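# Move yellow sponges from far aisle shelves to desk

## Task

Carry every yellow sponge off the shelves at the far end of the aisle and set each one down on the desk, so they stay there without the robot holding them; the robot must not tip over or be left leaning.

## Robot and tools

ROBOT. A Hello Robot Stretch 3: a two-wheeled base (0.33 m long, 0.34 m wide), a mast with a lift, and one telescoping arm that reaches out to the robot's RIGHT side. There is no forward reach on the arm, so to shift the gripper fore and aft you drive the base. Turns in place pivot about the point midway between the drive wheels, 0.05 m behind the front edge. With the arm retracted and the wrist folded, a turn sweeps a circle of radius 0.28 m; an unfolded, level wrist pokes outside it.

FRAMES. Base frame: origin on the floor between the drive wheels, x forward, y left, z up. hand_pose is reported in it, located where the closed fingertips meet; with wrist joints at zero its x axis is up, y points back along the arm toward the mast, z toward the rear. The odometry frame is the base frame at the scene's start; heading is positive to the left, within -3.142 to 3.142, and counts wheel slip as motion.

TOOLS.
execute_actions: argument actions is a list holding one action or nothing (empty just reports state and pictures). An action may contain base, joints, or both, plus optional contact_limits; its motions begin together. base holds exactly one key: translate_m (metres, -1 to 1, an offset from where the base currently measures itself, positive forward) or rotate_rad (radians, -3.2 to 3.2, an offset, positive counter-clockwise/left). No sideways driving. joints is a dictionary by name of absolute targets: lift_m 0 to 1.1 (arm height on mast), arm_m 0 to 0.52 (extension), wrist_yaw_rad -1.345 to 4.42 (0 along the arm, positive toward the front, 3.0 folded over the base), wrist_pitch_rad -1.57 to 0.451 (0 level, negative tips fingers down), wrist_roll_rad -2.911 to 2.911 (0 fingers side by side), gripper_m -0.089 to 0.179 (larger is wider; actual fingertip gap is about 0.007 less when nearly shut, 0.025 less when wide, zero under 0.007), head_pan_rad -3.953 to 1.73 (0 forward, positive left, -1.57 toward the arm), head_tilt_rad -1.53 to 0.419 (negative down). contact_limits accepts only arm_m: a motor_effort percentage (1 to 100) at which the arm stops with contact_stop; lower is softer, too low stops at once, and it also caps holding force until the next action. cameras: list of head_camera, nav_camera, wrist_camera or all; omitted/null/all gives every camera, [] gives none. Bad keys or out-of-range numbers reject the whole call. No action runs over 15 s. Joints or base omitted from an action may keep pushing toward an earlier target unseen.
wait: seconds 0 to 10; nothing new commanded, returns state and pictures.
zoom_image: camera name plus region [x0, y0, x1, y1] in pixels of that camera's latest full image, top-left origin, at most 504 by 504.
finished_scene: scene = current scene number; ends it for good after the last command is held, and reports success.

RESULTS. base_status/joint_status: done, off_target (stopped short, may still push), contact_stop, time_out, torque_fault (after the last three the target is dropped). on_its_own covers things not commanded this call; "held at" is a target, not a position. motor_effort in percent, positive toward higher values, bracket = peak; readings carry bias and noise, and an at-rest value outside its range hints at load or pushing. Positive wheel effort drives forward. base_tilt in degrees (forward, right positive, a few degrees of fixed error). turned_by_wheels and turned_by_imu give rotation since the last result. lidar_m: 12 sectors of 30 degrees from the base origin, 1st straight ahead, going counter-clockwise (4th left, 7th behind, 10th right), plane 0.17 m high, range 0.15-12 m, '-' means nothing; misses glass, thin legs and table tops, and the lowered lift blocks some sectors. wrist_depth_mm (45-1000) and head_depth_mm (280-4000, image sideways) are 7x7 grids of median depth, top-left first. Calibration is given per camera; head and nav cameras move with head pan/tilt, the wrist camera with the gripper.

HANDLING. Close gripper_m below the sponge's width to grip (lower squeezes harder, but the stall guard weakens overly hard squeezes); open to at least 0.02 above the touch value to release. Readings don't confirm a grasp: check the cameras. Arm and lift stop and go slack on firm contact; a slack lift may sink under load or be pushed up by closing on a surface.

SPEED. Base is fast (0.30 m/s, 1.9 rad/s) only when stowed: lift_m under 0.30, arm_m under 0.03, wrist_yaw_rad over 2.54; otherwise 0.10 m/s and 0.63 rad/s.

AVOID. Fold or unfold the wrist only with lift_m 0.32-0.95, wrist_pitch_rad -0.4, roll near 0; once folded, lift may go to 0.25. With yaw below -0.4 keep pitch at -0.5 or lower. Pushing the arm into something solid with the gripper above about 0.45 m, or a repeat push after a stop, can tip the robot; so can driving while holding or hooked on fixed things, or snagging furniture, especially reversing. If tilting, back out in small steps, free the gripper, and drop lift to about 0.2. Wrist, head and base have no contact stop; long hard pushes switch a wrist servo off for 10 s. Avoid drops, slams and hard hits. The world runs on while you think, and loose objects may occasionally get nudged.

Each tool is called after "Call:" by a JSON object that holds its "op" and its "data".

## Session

Call:
{"op": "execute_actions", "data": {"actions": []}}

Scene clock: 0.00 s.
base_odometry: x=+0.000 y=+0.000 heading=+0.000 (m, m, rad; odometry frame)
turned_by_wheels: +0.000 (rad since the last result)
turned_by_imu: +0.000 (rad since the last result)
base_tilt: forward=-1.3 right=-3.6 (deg)
lidar_m: 1.23 1.65 2.18 3.02 2.98 1.12 0.92 1.92 1.03 0.81 0.79 0.84
head_depth_mm: 1141 1131 1102 1096 1085 1085 1100 / 1337 1319 1323 1310 1296 1290 1281 / 1624 1615 1600 1576 1571 1548 1534 / 1871 2028 2030 1998 1964 1933 1923 / 1952 2037 2053 2062 2068 2043 2061 / 1916 1980 1976 1976 1984 1979 1969 / 1861 1872 1885 1909 1906 1905 1914
base_status: not commanded
joint_positions: lift_m=+0.558 arm_m=-0.001 wrist_yaw_rad=+3.126 wrist_pitch_rad=-0.386 wrist_roll_rad=+0.013 gripper_m=+0.037 head_pan_rad=-0.002 head_tilt_rad=-0.020
joint_status: not commanded
motor_effort: left_wheel=+1 right_wheel=+0 lift_m=+45 arm_m=+0 wrist_yaw_rad=+0 wrist_pitch_rad=+7 wrist_roll_rad=+0 gripper_m=+0 head_pan_rad=+0 head_tilt_rad=+3 (%)
hand_pose: x=-0.0177 y=+0.0839 z=+0.5777 quat_wxyz=(+0.142, +0.699, +0.130, +0.688) (m; base frame)
wrist_depth_mm: - - - - - - - / - - - - - - - / - - - - - - - / - - - - - - - / 996 - - 951 951 945 940 / 827 826 - 824 783 806 775 / 727 724 701 707 701 693 694
pictures: head_camera (sideways: a quarter turn clockwise sets it upright), nav_camera (sideways: a quarter turn counterclockwise sets it upright), wrist_camera
camera_calibration (this result's frames):
head_camera: T_world_to_cam=[[-0.00682093, -0.0388432, -0.999222, 1.32097], [-0.0461626, 0.998192, -0.038488, 0.0584949], [0.998911, 0.0458642, -0.0086017, -0.0358902], [0, 0, 0, 1]] pos_world=[0.0475617, -0.00543237, 1.32189]
nav_camera: T_world_to_cam=[[0.0352325, 0.0146932, 0.999271, -1.25888], [-0.0274845, -0.999499, 0.0156656, 0.0371697], [0.999001, -0.0280164, -0.0348111, -0.00143897], [0, 0, 0, 1]] pos_world=[0.0468125, 0.0556077, 1.25733]
wrist_camera: T_world_to_cam=[[0.996367, -0.0675184, -0.0519042, 0.0469426], [-0.0816352, -0.583601, -0.807927, 0.536324], [0.0242586, 0.809229, -0.586993, 0.441329], [0, 0, 0, 1]] pos_world=[-0.0136951, -0.0409676, 0.694804]
Images, in order (width x height): head_camera 896x504, nav_camera 672x504, wrist_camera 644x364.

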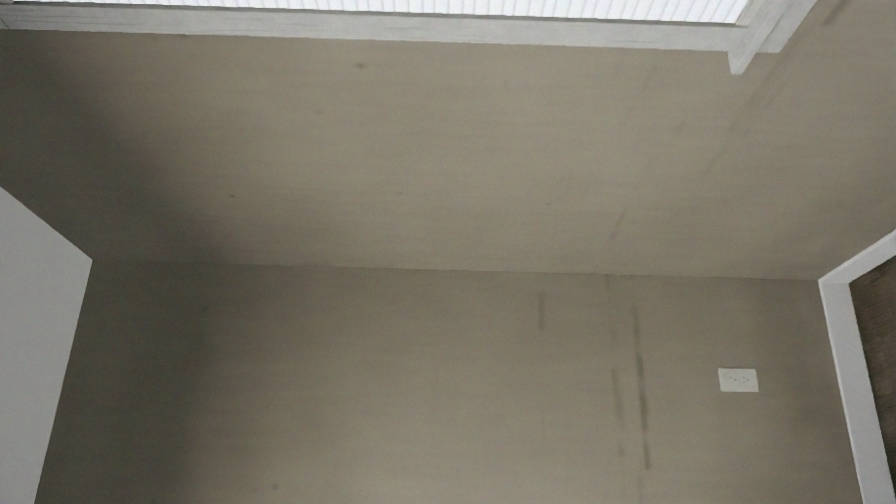

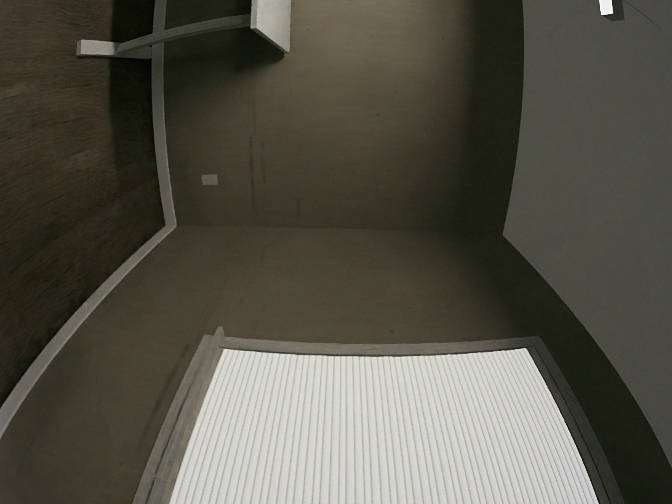

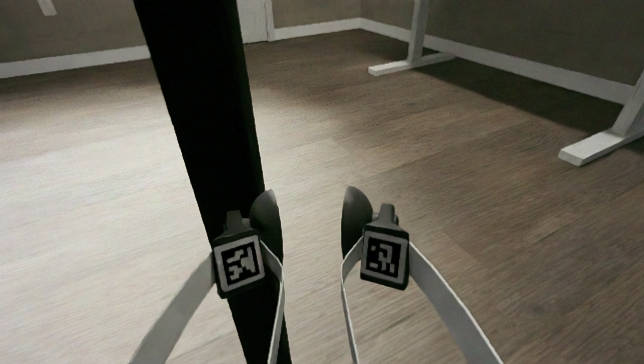

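Call:
{"op": "execute_actions", "data": {"actions": [{"base":{"rotate_rad":2.0},"joints":{"lift_m":0.28,"wrist_yaw_rad":2.8,"head_pan_rad":0.7,"head_tilt_rad":-0.6}}], "cameras": ["head_camera","nav_camera"]}}

Scene clock: 7.63 s.
base_odometry: x=+0.000 y=+0.000 heading=+2.000 (m, m, rad; odometry frame)
turned_by_wheels: +2.000 (rad since the last result)
turned_by_imu: +1.987 (rad since the last result)
base_tilt: forward=-1.3 right=-3.5 (deg)
lidar_m: 2.96 1.64 0.92 1.19 1.15 0.82 0.79 0.82 1.09 2.04 1.65 2.32
head_depth_mm: 1584 2768 2991 2353 1793 1476 1244 / 1409 1551 1794 2051 1792 1467 1240 / 1922 1753 1781 2109 1807 1463 1246 / 2059 1868 1952 2160 1813 1466 1243 / 1968 1864 1230 1321 1469 1479 1239 / 894 967 1046 1150 1278 1406 1248 / 820 878 952 1034 1136 1287 1248
base_status: done
joint_positions: lift_m=+0.280 arm_m=-0.001 wrist_yaw_rad=+2.802 wrist_pitch_rad=-0.387 wrist_roll_rad=+0.013 gripper_m=+0.037 head_pan_rad=+0.693 head_tilt_rad=-0.593
joint_status: all done
motor_effort: left_wheel=-1(9) right_wheel=+2(7) lift_m=+29(38) arm_m=+1(0) wrist_yaw_rad=-2(3) wrist_pitch_rad=+7(7) wrist_roll_rad=+0(0) gripper_m=+1(0) head_pan_rad=+2(30) head_tilt_rad=-4(39) (%)
hand_pose: x=+0.0548 y=+0.0708 z=+0.3002 quat_wxyz=(+0.252, +0.711, +0.015, +0.656) (m; base frame)
wrist_depth_mm: - - - 896 - - - / - - - - - - - / - 927 914 896 891 871 850 / - 700 712 694 685 687 680 / - 593 595 570 562 571 556 / 485 508 - 488 476 479 481 / 444 - - 420 416 422 413
pictures: head_camera (sideways: a quarter turn clockwise sets it upright), nav_camera (sideways: a quarter turn counterclockwise sets it upright)
camera_calibration (this result's frames):
head_camera: T_world_to_cam=[[-0.396709, -0.379941, -0.835624, 1.10966], [-0.684872, 0.728637, -0.00615644, 0.0202818], [0.611205, 0.569853, -0.549268, 0.670149], [0, 0, 0, 1]] pos_world=[0.0445032, 0.0249407, 1.29547]
nav_camera: T_world_to_cam=[[0.430511, 0.376697, 0.820219, -1.02748], [0.628689, -0.77719, 0.0269529, 0.0184886], [0.647619, 0.504059, -0.571414, 0.69907], [0, 0, 0, 1]] pos_world=[-0.0220114, 0.0490463, 1.24172]
Images, in order (width x height): head_camera 896x504, nav_camera 672x504.

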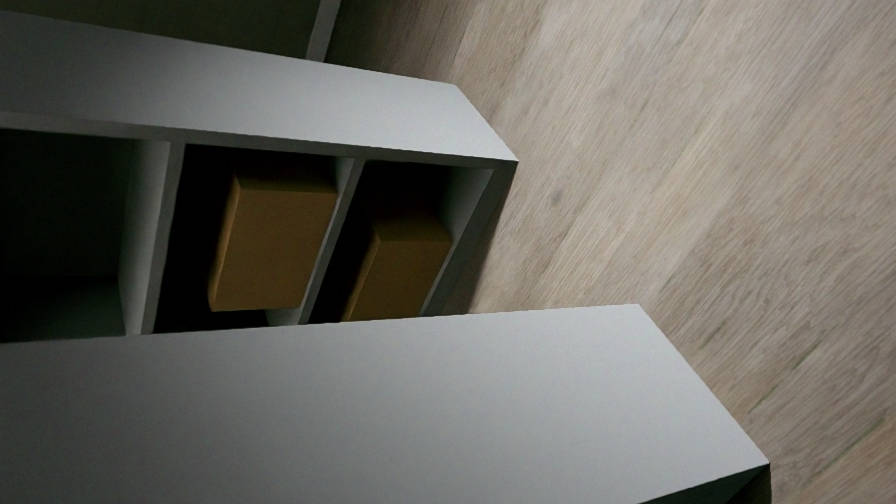

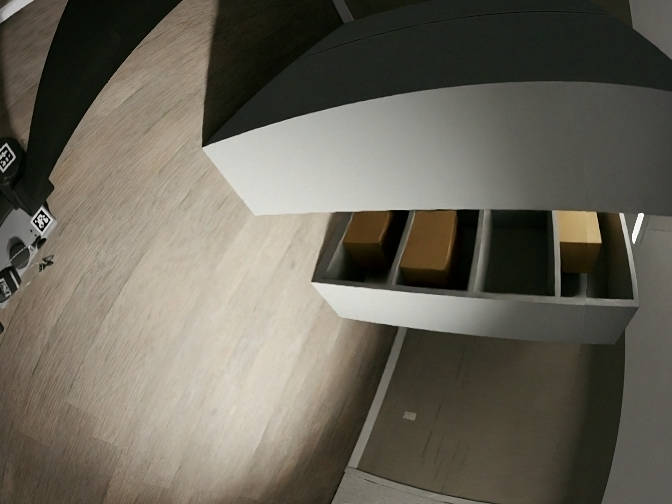

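Call:
{"op": "execute_actions", "data": {"actions": [{"base":{"translate_m":1.0},"joints":{"head_pan_rad":0,"head_tilt_rad":-0.4}}], "cameras": []}}

Call:
{"op": "execute_actions", "data": {"actions": [{"base":{"rotate_rad":1.5}}], "cameras": ["head_camera","nav_camera"]}}

Scene clock: 18.53 s.
base_odometry: x=-0.416 y=+0.909 heading=+2.000 (m, m, rad; odometry frame)
turned_by_wheels: +0.000 (rad since the last result)
turned_by_imu: +0.001 (rad since the last result)
base_tilt: forward=-1.2 right=-3.5 (deg)
lidar_m: 1.96 2.04 0.97 0.91 0.91 1.86 1.78 1.84 1.65 2.02 1.70 2.05
head_depth_mm: 1649 1749 1886 2026 2144 1761 1415 / 1649 1752 1894 2038 2186 1741 1399 / 1670 1777 1896 2053 2179 1751 1392 / 1680 1796 1924 2075 2191 1735 1396 / 1665 1802 1919 2083 2203 1748 1413 / 1695 1789 1930 2092 2194 1733 1407 / 1694 1803 1935 2093 2187 1730 1400
base_status: done
joint_positions: lift_m=+0.280 arm_m=-0.001 wrist_yaw_rad=+2.801 wrist_pitch_rad=-0.387 wrist_roll_rad=+0.013 gripper_m=+0.037 head_pan_rad=+0.007 head_tilt_rad=-0.408
joint_status: all done
motor_effort: left_wheel=-1(9) right_wheel=+1(9) lift_m=+30(30) arm_m=-1(0) wrist_yaw_rad=-1(1) wrist_pitch_rad=+7(7) wrist_roll_rad=+0(0) gripper_m=+1(0) head_pan_rad=-2(28) head_tilt_rad=+5(26) (%)
hand_pose: x=+0.0549 y=+0.0707 z=+0.3002 quat_wxyz=(+0.252, +0.711, +0.015, +0.656) (m; base frame)
wrist_depth_mm: 773 - - 985 - - - / 769 - - - - - - / - 914 893 900 888 858 863 / - 714 720 709 697 686 670 / - 578 599 575 556 563 565 / 487 510 - 487 466 478 468 / 443 - - 423 418 419 417
pictures: none
No camera images: the call's "cameras" was empty. Leave "cameras" out to get every camera's image.

Scene clock: 20.80 s.
base_odometry: x=-0.416 y=+0.909 heading=-2.783 (m, m, rad; odometry frame)
turned_by_wheels: +1.500 (rad since the last result)
turned_by_imu: +1.483 (rad since the last result)
base_tilt: forward=-1.4 right=-3.5 (deg)
lidar_m: 1.29 0.91 1.93 1.79 1.80 2.18 1.65 1.71 2.12 1.96 2.01 0.97
head_depth_mm: 1142 1605 1505 1203 1155 1130 1216 / 1520 1615 1678 1546 1557 1572 1379 / 2347 2506 2715 2876 2192 1736 1397 / 2323 2459 2645 2842 2272 1741 1403 / 2313 2485 2632 2813 2276 1731 1403 / 1476 1547 1442 1779 1471 1373 1295 / 874 789 833 887 959 1051 1155
base_status: done
joint_positions: lift_m=+0.280 arm_m=-0.001 wrist_yaw_rad=+2.801 wrist_pitch_rad=-0.387 wrist_roll_rad=+0.013 gripper_m=+0.037 head_pan_rad=+0.007 head_tilt_rad=-0.408
joint_status: not commanded
motor_effort: left_wheel=-1(10) right_wheel=+1(10) lift_m=+30(30) arm_m=-1(1) wrist_yaw_rad=-1(1) wrist_pitch_rad=+7(7) wrist_roll_rad=+0(0) gripper_m=+0(0) head_pan_rad=-2(3) head_tilt_rad=+4(5) (%)
hand_pose: x=+0.0549 y=+0.0707 z=+0.3002 quat_wxyz=(+0.252, +0.711, +0.015, +0.656) (m; base frame)
wrist_depth_mm: - - - - - 842 695 / - - - - - 894 730 / - 923 890 884 882 853 745 / - 722 709 705 681 672 678 / - 588 581 567 577 575 556 / 482 505 - 487 471 475 475 / 449 - - 423 422 418 416
pictures: head_camera (sideways: a quarter turn clockwise sets it upright), nav_camera (sideways: a quarter turn counterclockwise sets it upright)
camera_calibration (this result's frames):
head_camera: T_world_to_cam=[[-0.384145, -0.0415314, -0.922338, 1.22269], [-0.0661485, 0.997659, -0.0173727, 0.0311128], [0.9209, 0.0543376, -0.385993, 0.455806], [0, 0, 0, 1]] pos_world=[0.0519952, -0.00502744, 1.30421]
nav_camera: T_world_to_cam=[[0.410675, 0.0176242, 0.911612, -1.14655], [-0.0106432, -0.999652, 0.024121, 0.0260692], [0.91172, -0.0196083, -0.410345, 0.487883], [0, 0, 0, 1]] pos_world=[0.0263261, 0.0558338, 1.24478]
Images, in order (width x height): head_camera 896x504, nav_camera 672x504.

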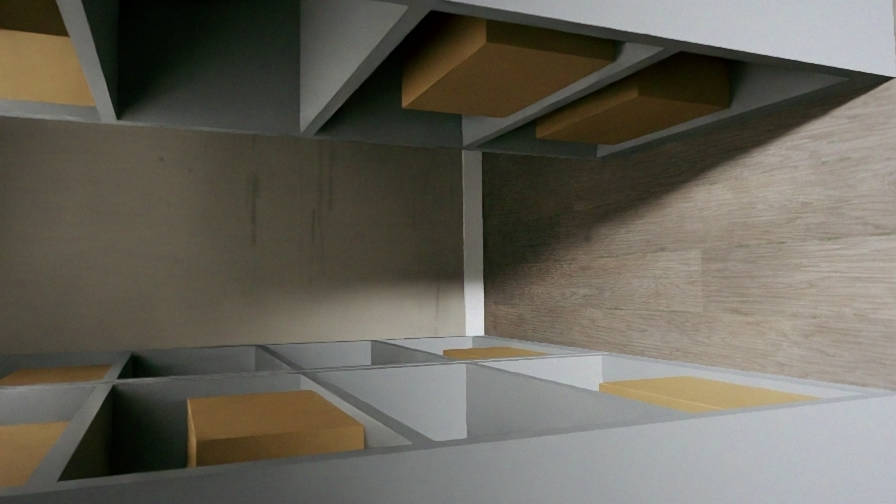

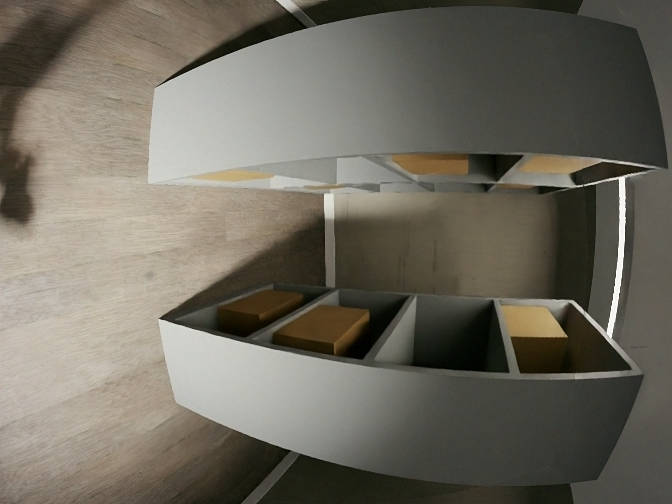

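Call:
{"op": "execute_actions", "data": {"actions": [{"base":{"translate_m":0.8}}], "cameras": []}}

Call:
{"op": "execute_actions", "data": {"actions": [{"base":{"rotate_rad":0.09}}], "cameras": []}}

Call:
{"op": "execute_actions", "data": {"actions": [{"base":{"translate_m":0.45},"joints":{"head_tilt_rad":-0.6}}], "cameras": ["head_camera","nav_camera"]}}

Scene clock: 35.83 s.
base_odometry: x=-1.165 y=+0.629 heading=-2.783 (m, m, rad; odometry frame)
turned_by_wheels: +0.000 (rad since the last result)
turned_by_imu: +0.001 (rad since the last result)
base_tilt: forward=-1.5 right=-3.7 (deg)
lidar_m: 0.91 0.51 0.32 0.31 1.90 2.40 2.43 2.42 2.04 0.62 0.33 0.55
head_depth_mm: 826 872 934 927 1087 934 872 / 1658 1770 1900 2037 2009 1234 1265 / 1657 1756 1898 2052 2176 1748 1408 / 1650 1765 1901 2049 2189 1755 1405 / 1641 1754 1886 2036 2151 1742 1407 / 1612 1718 1840 1927 2058 1672 1398 / 1238 1687 1441 1636 1105 1185 1256
base_status: done
joint_positions: lift_m=+0.280 arm_m=-0.001 wrist_yaw_rad=+2.801 wrist_pitch_rad=-0.387 wrist_roll_rad=+0.013 gripper_m=+0.037 head_pan_rad=+0.007 head_tilt_rad=-0.408
joint_status: not commanded
motor_effort: left_wheel=-1(9) right_wheel=+1(9) lift_m=+30(31) arm_m=+0(0) wrist_yaw_rad=-1(1) wrist_pitch_rad=+7(7) wrist_roll_rad=+0(0) gripper_m=+0(0) head_pan_rad=-2(2) head_tilt_rad=+5(4) (%)
hand_pose: x=+0.0549 y=+0.0707 z=+0.3002 quat_wxyz=(+0.252, +0.711, +0.015, +0.656) (m; base frame)
wrist_depth_mm: - - 343 391 442 539 746 / - - 389 413 496 612 803 / - 931 458 460 547 694 805 / - 709 608 508 587 671 683 / - 588 583 528 566 558 556 / 485 507 - 492 468 479 481 / 448 - - 424 417 420 416
pictures: none
No camera images: the call's "cameras" was empty. Leave "cameras" out to get every camera's image.

Scene clock: 36.70 s.
base_odometry: x=-1.165 y=+0.629 heading=-2.694 (m, m, rad; odometry frame)
turned_by_wheels: +0.090 (rad since the last result)
turned_by_imu: +0.089 (rad since the last result)
base_tilt: forward=-1.3 right=-3.7 (deg)
lidar_m: 1.35 0.46 0.31 0.31 1.93 2.60 2.43 2.42 1.97 0.38 0.33 0.55
head_depth_mm: 1626 1757 1857 1968 1089 1109 1068 / 1652 1737 1882 2034 2133 1741 1373 / 1648 1761 1892 2046 2150 1749 1399 / 1652 1759 1909 2033 2186 1732 1407 / 1647 1739 1886 1998 2142 1734 1403 / 1231 1728 1642 1827 1350 1263 1294 / 820 876 933 966 1088 1026 1214
base_status: done
joint_positions: lift_m=+0.280 arm_m=-0.001 wrist_yaw_rad=+2.801 wrist_pitch_rad=-0.387 wrist_roll_rad=+0.013 gripper_m=+0.037 head_pan_rad=+0.007 head_tilt_rad=-0.408
joint_status: not commanded
motor_effort: left_wheel=-1(10) right_wheel=+2(7) lift_m=+30(30) arm_m=-1(0) wrist_yaw_rad=-1(0) wrist_pitch_rad=+7(7) wrist_roll_rad=+0(0) gripper_m=+0(0) head_pan_rad=-2(1) head_tilt_rad=+5(4) (%)
hand_pose: x=+0.0549 y=+0.0707 z=+0.3002 quat_wxyz=(+0.252, +0.711, +0.015, +0.656) (m; base frame)
wrist_depth_mm: - - 408 377 415 470 753 / - - 512 403 452 526 799 / - 936 712 441 507 601 734 / - 724 683 486 558 636 678 / - 582 586 497 561 567 557 / 487 510 - 489 470 474 478 / 440 - - 422 417 416 416
pictures: none
No camera images: the call's "cameras" was empty. Leave "cameras" out to get every camera's image.

Scene clock: 39.87 s.
base_odometry: x=-1.571 y=+0.434 heading=-2.694 (m, m, rad; odometry frame)
turned_by_wheels: +0.000 (rad since the last result)
turned_by_imu: +0.000 (rad since the last result)
base_tilt: forward=-1.5 right=-3.6 (deg)
lidar_m: 1.49 0.60 0.34 0.33 0.34 0.45 2.86 0.44 0.44 0.32 0.33 0.44
head_depth_mm: 1248 1371 1517 1714 1799 1471 1185 / 1245 1371 1521 1725 1801 1461 1239 / 1250 1385 1541 1733 1808 1483 1240 / 1257 1382 1531 1725 1804 1469 1237 / 1260 1390 1547 1735 1800 1469 1241 / 1242 1328 1490 1489 1369 1364 1204 / 1224 1294 1478 1369 1065 904 959
base_status: done
joint_positions: lift_m=+0.280 arm_m=-0.001 wrist_yaw_rad=+2.801 wrist_pitch_rad=-0.387 wrist_roll_rad=+0.013 gripper_m=+0.037 head_pan_rad=+0.007 head_tilt_rad=-0.594
joint_status: all done
motor_effort: left_wheel=-2(9) right_wheel=+1(8) lift_m=+30(30) arm_m=+0(0) wrist_yaw_rad=-1(1) wrist_pitch_rad=+7(7) wrist_roll_rad=+0(0) gripper_m=+0(0) head_pan_rad=-2(3) head_tilt_rad=-4(26) (%)
hand_pose: x=+0.0549 y=+0.0707 z=+0.3002 quat_wxyz=(+0.252, +0.711, +0.015, +0.656) (m; base frame)
wrist_depth_mm: 353 341 354 813 707 529 576 / 300 327 364 884 756 571 647 / - 353 397 686 713 625 727 / - 383 434 523 586 642 672 / - 425 454 514 569 577 555 / 397 448 - 485 470 481 474 / 416 - - 426 425 415 414
pictures: head_camera (sideways: a quarter turn clockwise sets it upright), nav_camera (sideways: a quarter turn counterclockwise sets it upright)
camera_calibration (this result's frames):
head_camera: T_world_to_cam=[[-0.547879, -0.0426304, -0.835471, 1.11038], [-0.0682649, 0.997648, -0.00613934, 0.0164982], [0.833768, 0.0536697, -0.5495, 0.669093], [0, 0, 0, 1]] pos_world=[0.051612, -0.00503346, 1.29546]
nav_camera: T_world_to_cam=[[0.571972, 0.0187044, 0.82006, -1.02814], [-0.00595935, -0.999619, 0.0269564, 0.0223554], [0.820251, -0.0203054, -0.571643, 0.698314], [0, 0, 0, 1]] pos_world=[0.0154065, 0.0557571, 1.24172]
Images, in order (width x height): head_camera 896x504, nav_camera 672x504.

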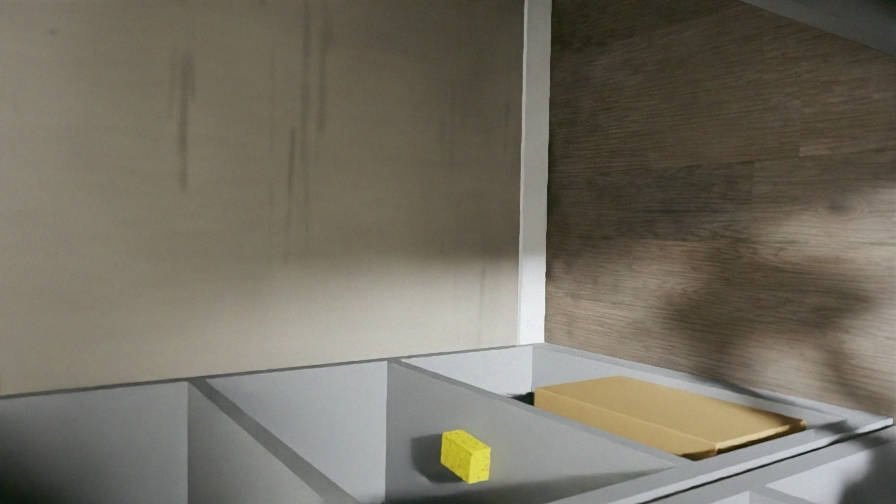

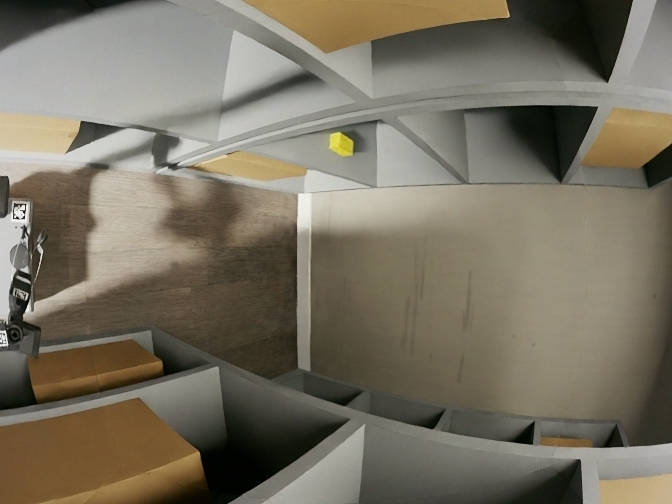

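Call:
{"op": "execute_actions", "data": {"actions": [{"base":{"translate_m":1.0},"joints":{"head_pan_rad":-1.4,"head_tilt_rad":-0.5}}], "cameras": ["nav_camera"]}}

Call:
{"op": "execute_actions", "data": {"actions": [{"base":{"rotate_rad":3.17},"joints":{"head_pan_rad":-1.7,"head_tilt_rad":-0.85}}], "cameras": ["head_camera","nav_camera"]}}

Scene clock: 50.10 s.
base_odometry: x=-2.472 y=+0.001 heading=-2.694 (m, m, rad; odometry frame)
turned_by_wheels: +0.000 (rad since the last result)
turned_by_imu: +0.001 (rad since the last result)
base_tilt: forward=-1.4 right=-3.5 (deg)
lidar_m: 0.51 0.53 0.37 0.35 0.37 0.51 1.26 0.52 0.61 0.75 0.75 0.54
head_depth_mm: 947 1028 998 1226 1179 991 1070 / 961 1048 995 1257 1178 1024 1109 / 984 1067 993 1293 1172 1072 1150 / 1004 1097 992 1323 1176 1092 1206 / 1025 1112 988 1351 1175 1407 1241 / 1001 1048 986 1136 1136 1229 1247 / 809 837 851 900 986 1063 1130
base_status: done
joint_positions: lift_m=+0.280 arm_m=-0.001 wrist_yaw_rad=+2.801 wrist_pitch_rad=-0.387 wrist_roll_rad=+0.013 gripper_m=+0.037 head_pan_rad=-1.393 head_tilt_rad=-0.508
joint_status: all done
motor_effort: left_wheel=-1(8) right_wheel=+1(9) lift_m=+30(31) arm_m=-1(1) wrist_yaw_rad=-1(1) wrist_pitch_rad=+8(7) wrist_roll_rad=+0(0) gripper_m=+0(0) head_pan_rad=-3(31) head_tilt_rad=+4(17) (%)
hand_pose: x=+0.0549 y=+0.0707 z=+0.3002 quat_wxyz=(+0.252, +0.711, +0.015, +0.656) (m; base frame)
wrist_depth_mm: 354 346 379 811 643 497 415 / 326 354 390 882 675 535 430 / - 376 423 717 685 566 438 / - 411 467 575 619 585 462 / - 458 480 542 574 550 465 / 415 473 - 486 467 477 461 / 434 - - 420 425 419 413
pictures: nav_camera (sideways: a quarter turn counterclockwise sets it upright)
camera_calibration (this result's frames):
nav_camera: T_world_to_cam=[[0.102969, -0.489056, 0.866153, -1.08538], [-0.986442, -0.162079, 0.0257542, 0.0298985], [0.12779, -0.857061, -0.499115, 0.608174], [0, 0, 0, 1]] pos_world=[0.063535, -0.00472311, 1.24288]
Images, in order (width x height): nav_camera 672x504.

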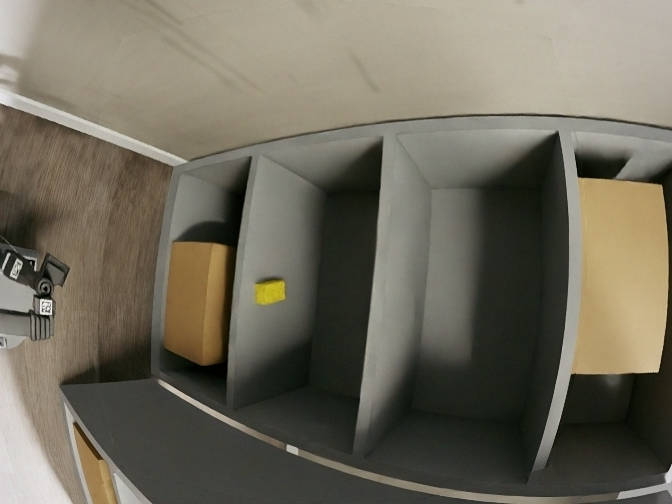

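Scene clock: 53.17 s.
base_odometry: x=-2.472 y=+0.001 heading=+0.476 (m, m, rad; odometry frame)
turned_by_wheels: +3.170 (rad since the last result)
turned_by_imu: +3.138 (rad since the last result)
base_tilt: forward=-1.3 right=-3.3 (deg)
lidar_m: 1.22 0.52 0.60 0.75 0.76 0.54 0.51 0.53 0.37 0.36 0.37 0.50
head_depth_mm: 703 607 477 961 858 1136 1116 / 696 609 478 937 858 1134 1122 / 689 610 479 936 824 792 1110 / 681 611 480 439 863 791 1092 / 675 612 481 432 864 793 1086 / 668 616 484 429 862 777 1083 / 661 617 484 431 862 780 1082
base_status: done
joint_positions: lift_m=+0.280 arm_m=-0.001 wrist_yaw_rad=+2.801 wrist_pitch_rad=-0.387 wrist_roll_rad=+0.013 gripper_m=+0.037 head_pan_rad=-1.693 head_tilt_rad=-0.840
joint_status: all done
motor_effort: left_wheel=-1(10) right_wheel=+1(10) lift_m=+30(30) arm_m=+0(1) wrist_yaw_rad=-1(1) wrist_pitch_rad=+7(7) wrist_roll_rad=+0(0) gripper_m=+0(1) head_pan_rad=-2(20) head_tilt_rad=-6(35) (%)
hand_pose: x=+0.0549 y=+0.0707 z=+0.3002 quat_wxyz=(+0.252, +0.711, +0.015, +0.656) (m; base frame)
wrist_depth_mm: 626 660 717 824 605 460 519 / 928 703 764 868 631 505 606 / - 747 821 872 691 577 691 / - 714 709 704 671 621 666 / - 590 591 568 574 565 556 / 491 501 - 482 475 478 483 / 442 - - 425 420 417 416
pictures: head_camera (sideways: a quarter turn clockwise sets it upright), nav_camera (sideways: a quarter turn counterclockwise sets it upright)
camera_calibration (this result's frames):
head_camera: T_world_to_cam=[[0.0512925, 0.734617, -0.67654, 0.899573], [0.998074, -0.0613803, 0.00902047, -0.00974243], [-0.0348996, -0.6757, -0.73635, 0.917443], [0, 0, 0, 1]] pos_world=[-0.00439926, -0.0415236, 1.28424]
nav_camera: T_world_to_cam=[[-0.0775795, -0.750974, 0.655759, -0.810036], [-0.991345, 0.127974, 0.0292745, 0.0253575], [-0.105904, -0.647812, -0.754403, 0.941684], [0, 0, 0, 1]] pos_world=[0.0620242, -0.0015272, 1.24085]
Images, in order (width x height): head_camera 896x504, nav_camera 672x504.

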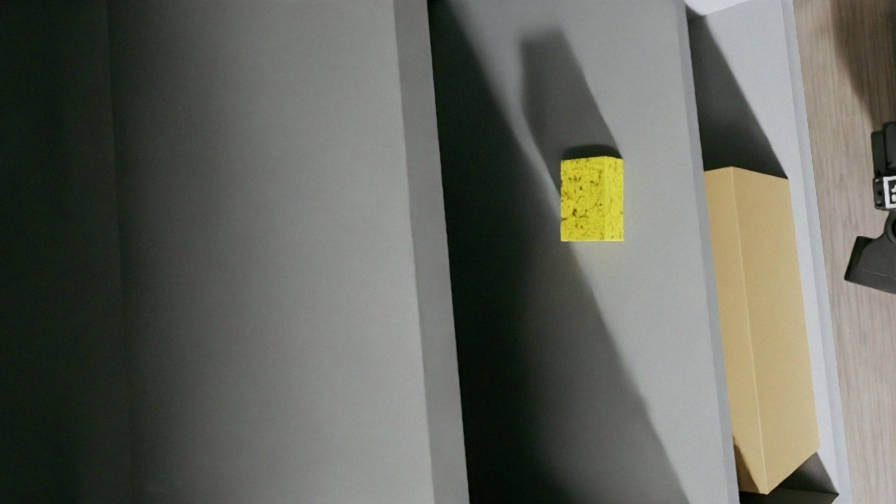

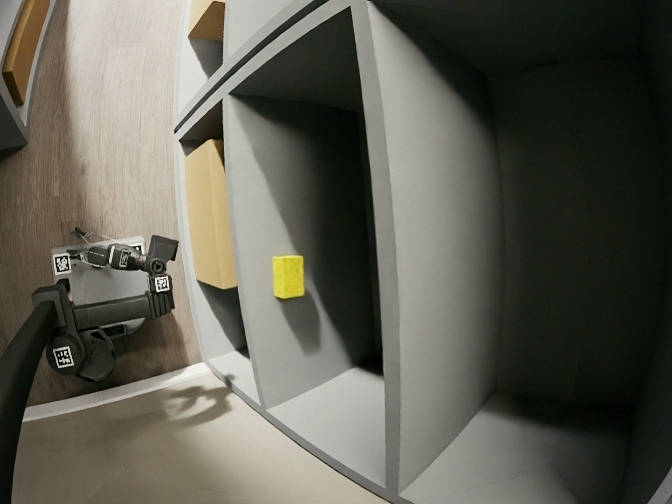

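Call:
{"op": "execute_actions", "data": {"actions": [{"base":{"translate_m":-0.07},"joints":{"lift_m":0.62,"wrist_pitch_rad":-0.42,"wrist_roll_rad":0}}], "cameras": []}}

Call:
{"op": "execute_actions", "data": {"actions": [{"joints":{"wrist_yaw_rad":0}}], "cameras": ["wrist_camera"]}}

Scene clock: 66.03 s.
base_odometry: x=-2.534 y=-0.031 heading=+0.476 (m, m, rad; odometry frame)
turned_by_wheels: +0.000 (rad since the last result)
turned_by_imu: +0.002 (rad since the last result)
base_tilt: forward=-1.3 right=-3.6 (deg)
lidar_m: 1.23 0.58 0.70 0.75 0.65 0.46 0.44 0.46 0.54 0.36 0.37 0.49
head_depth_mm: 705 607 479 934 856 1027 1120 / 697 609 478 936 861 1135 - / 691 608 480 942 857 1141 - / 684 612 480 940 809 791 - / 679 614 481 436 864 795 1081 / 670 614 482 430 863 778 1079 / 664 617 483 431 865 780 1063
base_status: done
joint_positions: lift_m=+0.620 arm_m=-0.001 wrist_yaw_rad=+2.801 wrist_pitch_rad=-0.433 wrist_roll_rad=+0.006 gripper_m=+0.037 head_pan_rad=-1.693 head_tilt_rad=-0.840
joint_status: all done
motor_effort: left_wheel=-1(12) right_wheel=+2(4) lift_m=+59(63) arm_m=-1(0) wrist_yaw_rad=-1(1) wrist_pitch_rad=+6(5) wrist_roll_rad=-4(4) gripper_m=+1(0) head_pan_rad=-3(2) head_tilt_rad=-6(7) (%)
hand_pose: x=+0.0530 y=+0.0653 z=+0.6289 quat_wxyz=(+0.267, +0.708, +0.032, +0.653) (m; base frame)
wrist_depth_mm: 875 786 852 844 713 520 634 / 664 937 - - 751 549 621 / - - 879 - 792 626 805 / - - 947 - 864 694 883 / - 946 973 - 867 821 920 / 783 - 819 826 826 855 837 / 733 - 737 745 739 735 726
pictures: none
No camera images: the call's "cameras" was empty. Leave "cameras" out to get every camera's image.

Scene clock: 68.43 s.
base_odometry: x=-2.534 y=-0.031 heading=+0.476 (m, m, rad; odometry frame)
turned_by_wheels: +0.000 (rad since the last result)
turned_by_imu: +0.001 (rad since the last result)
base_tilt: forward=-1.4 right=-3.7 (deg)
lidar_m: 1.24 0.58 0.70 0.75 0.65 0.46 0.44 0.46 0.54 0.36 0.37 0.49
head_depth_mm: 704 606 478 934 858 1024 1115 / 701 609 479 937 859 1137 - / 690 610 480 938 862 1140 - / 687 610 481 940 809 - 1094 / 678 612 481 435 862 793 1086 / 672 615 483 430 864 781 1076 / 665 618 483 430 866 780 1072
base_status: not commanded
joint_positions: lift_m=+0.620 arm_m=-0.001 wrist_yaw_rad=+0.002 wrist_pitch_rad=-0.433 wrist_roll_rad=+0.005 gripper_m=+0.037 head_pan_rad=-1.693 head_tilt_rad=-0.840
joint_status: all done
motor_effort: left_wheel=-1(2) right_wheel=+1(1) lift_m=+59(60) arm_m=-1(1) wrist_yaw_rad=-2(2) wrist_pitch_rad=+6(6) wrist_roll_rad=-3(4) gripper_m=-1(0) head_pan_rad=-3(2) head_tilt_rad=-5(6) (%)
hand_pose: x=-0.0210 y=-0.3670 z=+0.6289 quat_wxyz=(+0.689, +0.153, -0.692, -0.152) (m; base frame)
wrist_depth_mm: 481 477 488 505 512 517 397 / 512 514 527 536 544 521 400 / 429 432 421 422 422 418 386 / 349 342 337 270 340 339 335 / 287 286 286 259 281 282 280 / 248 246 238 245 237 242 243 / 215 216 214 213 213 217 219
pictures: wrist_camera
camera_calibration (this result's frames):
wrist_camera: T_world_to_cam=[[-0.997975, 0.0481586, -0.0415454, 0.0165521], [0.0625088, 0.622042, -0.780485, 0.742511], [-0.0117441, -0.781502, -0.623793, 0.274967], [0, 0, 0, 1]] pos_world=[-0.0266656, -0.247783, 0.751728]
Images, in order (width x height): wrist_camera 644x364.

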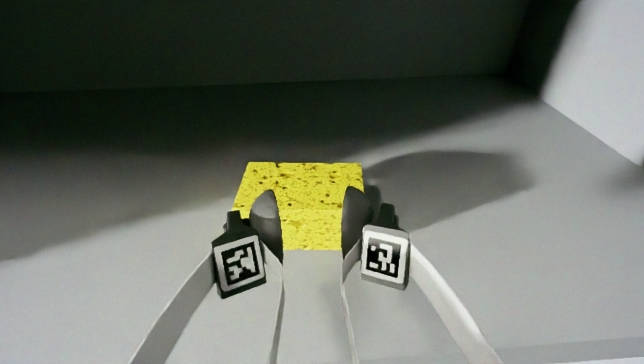

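Call:
{"op": "execute_actions", "data": {"actions": [{"joints":{"gripper_m":0.179,"lift_m":0.562,"arm_m":0.03}}], "cameras": []}}

Call:
{"op": "execute_actions", "data": {"actions": [{"joints":{"arm_m":0.1}}], "cameras": ["wrist_camera"]}}

Call:
{"op": "execute_actions", "data": {"actions": [{"joints":{"gripper_m":0.065}}], "cameras": ["wrist_camera"]}}

Call:
{"op": "execute_actions", "data": {"actions": [{"joints":{"lift_m":0.6}}], "cameras": ["wrist_camera"]}}

Scene clock: 75.47 s.
base_odometry: x=-2.534 y=-0.031 heading=+0.476 (m, m, rad; odometry frame)
turned_by_wheels: +0.000 (rad since the last result)
turned_by_imu: +0.001 (rad since the last result)
base_tilt: forward=-1.4 right=-3.5 (deg)
lidar_m: 1.23 0.58 0.70 0.75 0.65 0.46 0.44 0.46 0.54 0.36 0.37 0.49
head_depth_mm: 705 607 478 938 854 1023 1115 / 699 609 479 936 860 1130 - / 692 609 479 939 862 792 - / 682 612 480 940 807 790 1089 / 679 613 481 435 862 903 1083 / 669 615 482 430 864 781 1083 / 665 614 484 431 863 781 1067
base_status: not commanded
joint_positions: lift_m=+0.562 arm_m=+0.030 wrist_yaw_rad=+0.002 wrist_pitch_rad=-0.433 wrist_roll_rad=+0.005 gripper_m=+0.179 head_pan_rad=-1.693 head_tilt_rad=-0.840
joint_status: all done
motor_effort: left_wheel=-1(1) right_wheel=+2(2) lift_m=+29(52) arm_m=+4(5) wrist_yaw_rad=-1(2) wrist_pitch_rad=+7(6) wrist_roll_rad=-3(3) gripper_m=+1(96) head_pan_rad=-2(2) head_tilt_rad=-6(6) (%)
hand_pose: x=-0.0211 y=-0.3972 z=+0.5718 quat_wxyz=(+0.689, +0.152, -0.692, -0.152) (m; base frame)
wrist_depth_mm: 445 457 463 474 486 489 397 / 419 421 416 413 412 406 378 / 316 314 298 222 311 308 308 / 252 251 195 192 246 247 246 / 217 210 204 203 206 211 206 / - 180 179 178 178 173 180 / 154 157 157 156 155 156 155
pictures: none
No camera images: the call's "cameras" was empty. Leave "cameras" out to get every camera's image.

Scene clock: 77.17 s.
base_odometry: x=-2.534 y=-0.031 heading=+0.476 (m, m, rad; odometry frame)
turned_by_wheels: +0.000 (rad since the last result)
turned_by_imu: +0.000 (rad since the last result)
base_tilt: forward=-1.5 right=-3.6 (deg)
lidar_m: 1.23 0.58 0.69 0.75 0.65 0.47 0.44 0.46 0.54 0.36 0.37 0.49
head_depth_mm: 706 607 477 935 858 1021 1120 / 699 609 478 937 861 788 - / 689 611 480 940 860 - 1107 / 683 611 481 940 882 906 1097 / 677 613 480 436 872 796 1086 / 670 617 483 430 864 780 1080 / 664 616 484 431 866 780 1068
base_status: not commanded
joint_positions: lift_m=+0.562 arm_m=+0.100 wrist_yaw_rad=+0.002 wrist_pitch_rad=-0.433 wrist_roll_rad=+0.005 gripper_m=+0.179 head_pan_rad=-1.693 head_tilt_rad=-0.840
joint_status: all done
motor_effort: left_wheel=-1(1) right_wheel=+1(1) lift_m=+29(29) arm_m=+4(8) wrist_yaw_rad=-1(2) wrist_pitch_rad=+6(6) wrist_roll_rad=-3(3) gripper_m=+1(1) head_pan_rad=-2(2) head_tilt_rad=-5(6) (%)
hand_pose: x=-0.0212 y=-0.4671 z=+0.5718 quat_wxyz=(+0.689, +0.152, -0.692, -0.152) (m; base frame)
wrist_depth_mm: 387 396 407 411 423 428 392 / 409 415 419 414 405 402 377 / 316 313 312 310 311 309 305 / 251 251 241 177 248 248 247 / 216 209 148 148 193 210 206 / - 174 135 134 168 173 180 / 154 157 153 152 152 155 155
pictures: wrist_camera
camera_calibration (this result's frames):
wrist_camera: T_world_to_cam=[[-0.997932, 0.0490557, -0.0415383, 0.0192221], [0.0630642, 0.622097, -0.780396, 0.760258], [-0.012442, -0.781402, -0.623904, 0.161134], [0, 0, 0, 1]] pos_world=[-0.0267579, -0.347987, 0.694633]
Images, in order (width x height): wrist_camera 644x364.

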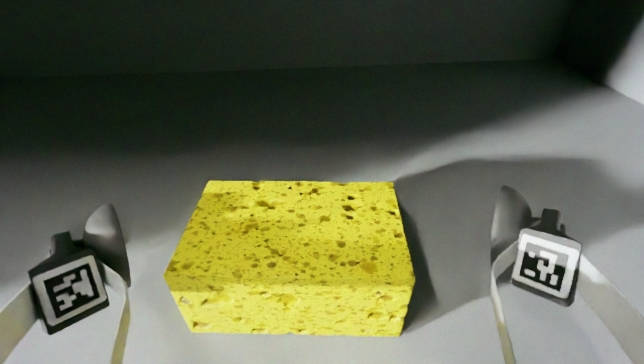

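Scene clock: 78.80 s.
base_odometry: x=-2.534 y=-0.031 heading=+0.476 (m, m, rad; odometry frame)
turned_by_wheels: +0.000 (rad since the last result)
turned_by_imu: +0.000 (rad since the last result)
base_tilt: forward=-1.3 right=-3.6 (deg)
lidar_m: 1.23 0.58 0.70 0.75 0.65 0.46 0.44 0.46 0.54 0.36 0.37 0.49
head_depth_mm: 710 608 478 937 856 1023 1117 / 698 608 478 939 856 793 - / 690 610 479 942 860 - 1111 / 682 611 480 941 878 899 1100 / 678 611 482 436 862 792 1083 / 671 615 483 430 860 779 1078 / 661 616 484 430 865 781 1068
base_status: not commanded
joint_positions: lift_m=+0.562 arm_m=+0.100 wrist_yaw_rad=+0.002 wrist_pitch_rad=-0.433 wrist_roll_rad=+0.005 gripper_m=+0.066 head_pan_rad=-1.693 head_tilt_rad=-0.840
joint_status: all done
motor_effort: left_wheel=-1(2) right_wheel=+2(2) lift_m=+29(29) arm_m=+4(5) wrist_yaw_rad=-1(1) wrist_pitch_rad=+6(7) wrist_roll_rad=-3(3) gripper_m=-22(100) head_pan_rad=-2(2) head_tilt_rad=-6(6) (%)
hand_pose: x=-0.0212 y=-0.4671 z=+0.5718 quat_wxyz=(+0.689, +0.152, -0.692, -0.152) (m; base frame)
wrist_depth_mm: 383 392 407 415 425 436 392 / 408 422 415 412 410 405 380 / 315 315 311 310 310 309 305 / 252 250 245 176 248 245 246 / 210 213 148 147 147 205 206 / 181 186 135 134 137 172 176 / 162 157 153 151 152 155 155
pictures: wrist_camera
camera_calibration (this result's frames):
wrist_camera: T_world_to_cam=[[-0.997932, 0.0490591, -0.0415415, 0.019225], [0.0630688, 0.622097, -0.780396, 0.760258], [-0.0124427, -0.781402, -0.623904, 0.161134], [0, 0, 0, 1]] pos_world=[-0.0267583, -0.347987, 0.694633]
Images, in order (width x height): wrist_camera 644x364.

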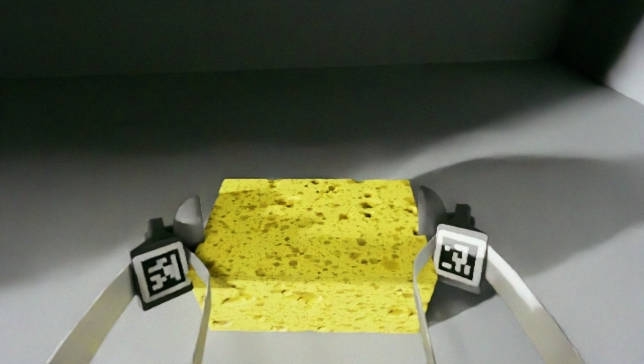

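Scene clock: 79.97 s.
base_odometry: x=-2.534 y=-0.031 heading=+0.476 (m, m, rad; odometry frame)
turned_by_wheels: +0.000 (rad since the last result)
turned_by_imu: +0.000 (rad since the last result)
base_tilt: forward=-1.4 right=-3.5 (deg)
lidar_m: 1.23 0.58 0.70 0.75 0.65 0.46 0.44 0.46 0.54 0.36 0.37 0.49
head_depth_mm: 707 608 478 935 859 1018 1117 / 701 606 478 936 859 - - / 690 610 480 938 857 - 1110 / 684 612 481 938 817 900 1100 / 677 612 482 436 862 792 1083 / 671 616 483 430 864 781 1085 / 662 615 484 430 865 782 1066
base_status: not commanded
joint_positions: lift_m=+0.600 arm_m=+0.100 wrist_yaw_rad=+0.002 wrist_pitch_rad=-0.434 wrist_roll_rad=+0.005 gripper_m=+0.066 head_pan_rad=-1.693 head_tilt_rad=-0.840
joint_status: all done
motor_effort: left_wheel=-1(1) right_wheel=+2(1) lift_m=+59(59) arm_m=+4(4) wrist_yaw_rad=-1(1) wrist_pitch_rad=+7(7) wrist_roll_rad=-3(3) gripper_m=-23(23) head_pan_rad=-2(2) head_tilt_rad=-5(6) (%)
hand_pose: x=-0.0212 y=-0.4670 z=+0.6087 quat_wxyz=(+0.689, +0.153, -0.692, -0.152) (m; base frame)
wrist_depth_mm: 388 396 405 415 418 427 395 / 424 431 442 449 457 462 398 / 391 389 382 383 378 382 364 / 313 310 305 176 309 304 305 / 260 263 149 147 147 255 255 / 223 228 135 134 138 213 219 / 201 194 184 184 188 192 193
pictures: wrist_camera
camera_calibration (this result's frames):
wrist_camera: T_world_to_cam=[[-0.997932, 0.0490959, -0.0414892, 0.020736], [0.063063, 0.622855, -0.779791, 0.788935], [-0.0124428, -0.780795, -0.624663, 0.184971], [0, 0, 0, 1]] pos_world=[-0.0267579, -0.347986, 0.731609]
Images, in order (width x height): wrist_camera 644x364.

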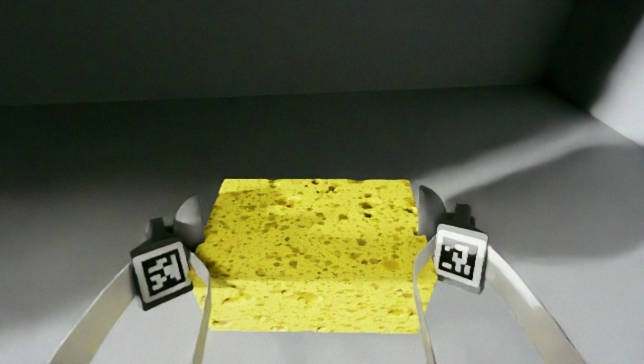

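Call:
{"op": "execute_actions", "data": {"actions": [{"joints":{"arm_m":0,"wrist_yaw_rad":2.59,"head_pan_rad":0,"head_tilt_rad":-0.5}}], "cameras": []}}

Call:
{"op": "execute_actions", "data": {"actions": [{"base":{"translate_m":0.7},"joints":{"lift_m":0.28}}], "cameras": []}}

Call:
{"op": "execute_actions", "data": {"actions": [{"base":{"translate_m":0.6}}]}}

Scene clock: 86.27 s.
base_odometry: x=-2.534 y=-0.031 heading=+0.476 (m, m, rad; odometry frame)
turned_by_wheels: +0.000 (rad since the last result)
turned_by_imu: +0.001 (rad since the last result)
base_tilt: forward=-1.5 right=-3.6 (deg)
lidar_m: 1.23 0.58 0.70 0.75 0.65 0.46 0.44 0.46 0.54 0.36 0.37 0.49
head_depth_mm: 1158 1237 1300 1456 1226 1244 1235 / 3640 3814 3818 2428 1682 1512 1296 / 3608 - - 2678 1995 1574 1305 / 3660 - - 2682 1972 1575 1302 / 3572 3860 - 2684 1976 1562 1303 / 1187 1284 1394 1299 1318 1317 1238 / 1155 1258 982 979 973 956 832
base_status: not commanded
joint_positions: lift_m=+0.600 arm_m=+0.000 wrist_yaw_rad=+2.588 wrist_pitch_rad=-0.434 wrist_roll_rad=+0.005 gripper_m=+0.066 head_pan_rad=-0.007 head_tilt_rad=-0.508
joint_status: all done
motor_effort: left_wheel=-1(2) right_wheel=+2(2) lift_m=+60(60) arm_m=-4(4) wrist_yaw_rad=+3(2) wrist_pitch_rad=+7(7) wrist_roll_rad=-3(3) gripper_m=-23(23) head_pan_rad=+3(34) head_tilt_rad=+5(30) (%)
hand_pose: x=+0.0957 y=+0.0438 z=+0.6087 quat_wxyz=(+0.336, +0.707, -0.043, +0.621) (m; base frame)
wrist_depth_mm: 676 771 822 743 556 691 - / 926 967 - 831 603 991 - / 854 810 931 907 680 921 - / 972 810 935 176 732 - - / 894 864 147 147 147 946 970 / 808 850 135 135 138 815 809 / - 712 686 684 700 723 723
pictures: none
No camera images: the call's "cameras" was empty. Leave "cameras" out to get every camera's image.

Scene clock: 92.10 s.
base_odometry: x=-1.912 y=+0.290 heading=+0.476 (m, m, rad; odometry frame)
turned_by_wheels: +0.000 (rad since the last result)
turned_by_imu: +0.000 (rad since the last result)
base_tilt: forward=-1.3 right=-3.5 (deg)
lidar_m: 3.23 0.46 0.33 0.32 0.52 1.06 1.14 0.49 0.35 0.52 0.39 0.46
head_depth_mm: 3046 3309 3615 2702 1990 1449 1021 / 3057 3154 3541 2680 1997 1585 1312 / 3060 3255 3606 2663 1997 1582 1298 / 3033 3265 3601 2662 1996 1568 1302 / 3058 3201 3535 2713 1991 1577 1306 / 3107 3243 3561 2706 1978 1576 1304 / 3088 3319 3611 2676 1845 918 1062
base_status: done
joint_positions: lift_m=+0.280 arm_m=+0.000 wrist_yaw_rad=+2.588 wrist_pitch_rad=-0.435 wrist_roll_rad=+0.005 gripper_m=+0.066 head_pan_rad=-0.007 head_tilt_rad=-0.506
joint_status: all done
motor_effort: left_wheel=-2(9) right_wheel=+1(8) lift_m=+30(53) arm_m=-3(4) wrist_yaw_rad=+2(3) wrist_pitch_rad=+8(8) wrist_roll_rad=-3(3) gripper_m=-23(23) head_pan_rad=+2(3) head_tilt_rad=+3(4) (%)
hand_pose: x=+0.0955 y=+0.0437 z=+0.2893 quat_wxyz=(+0.336, +0.707, -0.042, +0.621) (m; base frame)
wrist_depth_mm: 282 313 361 430 746 - - / 295 333 391 474 789 987 - / 315 355 422 521 687 786 786 / 336 389 427 176 643 637 637 / 386 410 148 147 146 539 539 / 392 - 134 134 138 450 466 / - - 156 388 394 399 400
pictures: none
No camera images: the call's "cameras" was empty. Leave "cameras" out to get every camera's image.

Scene clock: 95.67 s.
base_odometry: x=-1.379 y=+0.565 heading=+0.476 (m, m, rad; odometry frame)
turned_by_wheels: +0.000 (rad since the last result)
turned_by_imu: +0.000 (rad since the last result)
base_tilt: forward=-1.4 right=-3.7 (deg)
lidar_m: 2.64 2.64 0.33 0.33 0.41 0.46 1.71 0.46 0.33 0.31 0.31 2.56
head_depth_mm: 2539 2748 3012 2684 2002 1580 1316 / 2549 2702 2958 2736 1985 1578 1311 / 2547 2668 3021 2674 1977 1586 1312 / 2574 2691 3047 2675 1972 1572 1309 / 2584 2700 3021 2699 1962 1578 1303 / 2541 2729 2977 2650 1995 1585 1310 / 2567 2761 3017 2673 2006 1577 1304
base_status: done
joint_positions: lift_m=+0.280 arm_m=+0.000 wrist_yaw_rad=+2.588 wrist_pitch_rad=-0.435 wrist_roll_rad=+0.005 gripper_m=+0.066 head_pan_rad=-0.007 head_tilt_rad=-0.506
joint_status: not commanded
motor_effort: left_wheel=-1(8) right_wheel=+1(9) lift_m=+31(30) arm_m=-3(3) wrist_yaw_rad=+2(2) wrist_pitch_rad=+8(8) wrist_roll_rad=-3(3) gripper_m=-23(22) head_pan_rad=+1(3) head_tilt_rad=+4(3) (%)
hand_pose: x=+0.0955 y=+0.0437 z=+0.2892 quat_wxyz=(+0.336, +0.707, -0.042, +0.621) (m; base frame)
wrist_depth_mm: 609 339 - - - - - / 653 441 - - - - - / 656 609 778 801 809 786 775 / 533 530 432 177 647 641 646 / 444 453 148 147 146 540 540 / 407 - 135 134 137 451 459 / - - 157 384 398 402 402
pictures: head_camera (sideways: a quarter turn clockwise sets it upright), nav_camera (sideways: a quarter turn counterclockwise sets it upright), wrist_camera
camera_calibration (this result's frames):
head_camera: T_world_to_cam=[[-0.473559, -0.0355713, -0.880043, 1.16805], [-0.0536975, 0.998491, -0.0114639, 0.0233422], [0.879124, 0.0418274, -0.474755, 0.571564], [0, 0, 0, 1]] pos_world=[0.0519204, -0.00566485, 1.29956]
nav_camera: T_world_to_cam=[[0.498571, 0.0113059, 0.866775, -1.0886], [-0.022078, -0.999425, 0.0257354, 0.0240404], [0.866568, -0.0319675, -0.498035, 0.602262], [0, 0, 0, 1]] pos_world=[0.0213758, 0.055587, 1.2429]
wrist_camera: T_world_to_cam=[[0.822452, -0.567325, -0.0414126, -0.0480217], [-0.382182, -0.49719, -0.778935, 0.305624], [0.421319, 0.656463, -0.625736, 0.281741], [0, 0, 0, 1]] pos_world=[0.0375966, -0.0602433, 0.412368]
Images, in order (width x height): head_camera 896x504, nav_camera 672x504, wrist_camera 644x364.

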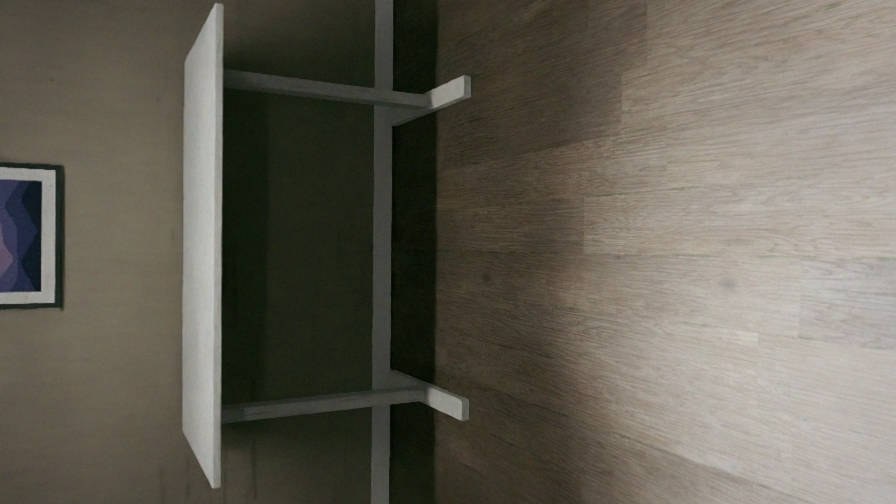

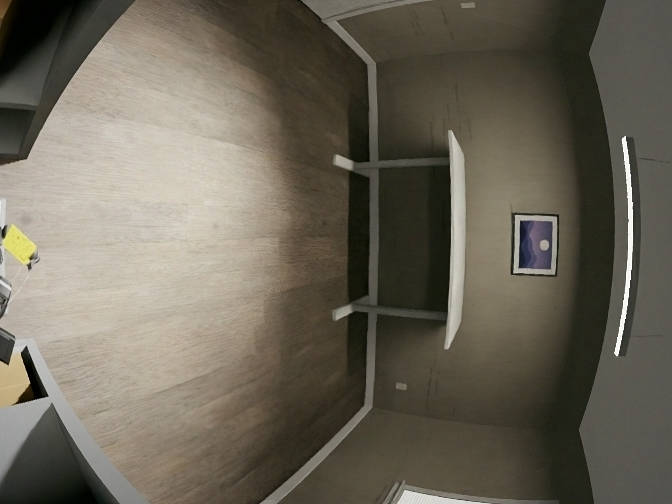

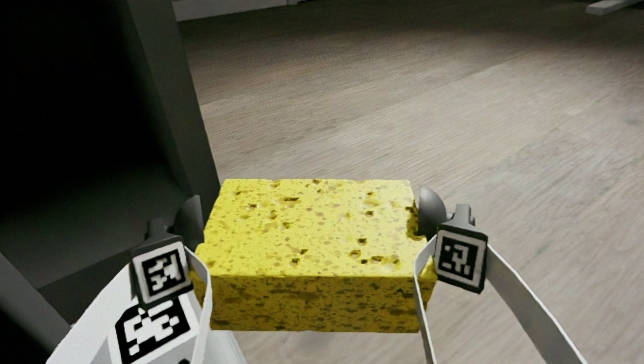

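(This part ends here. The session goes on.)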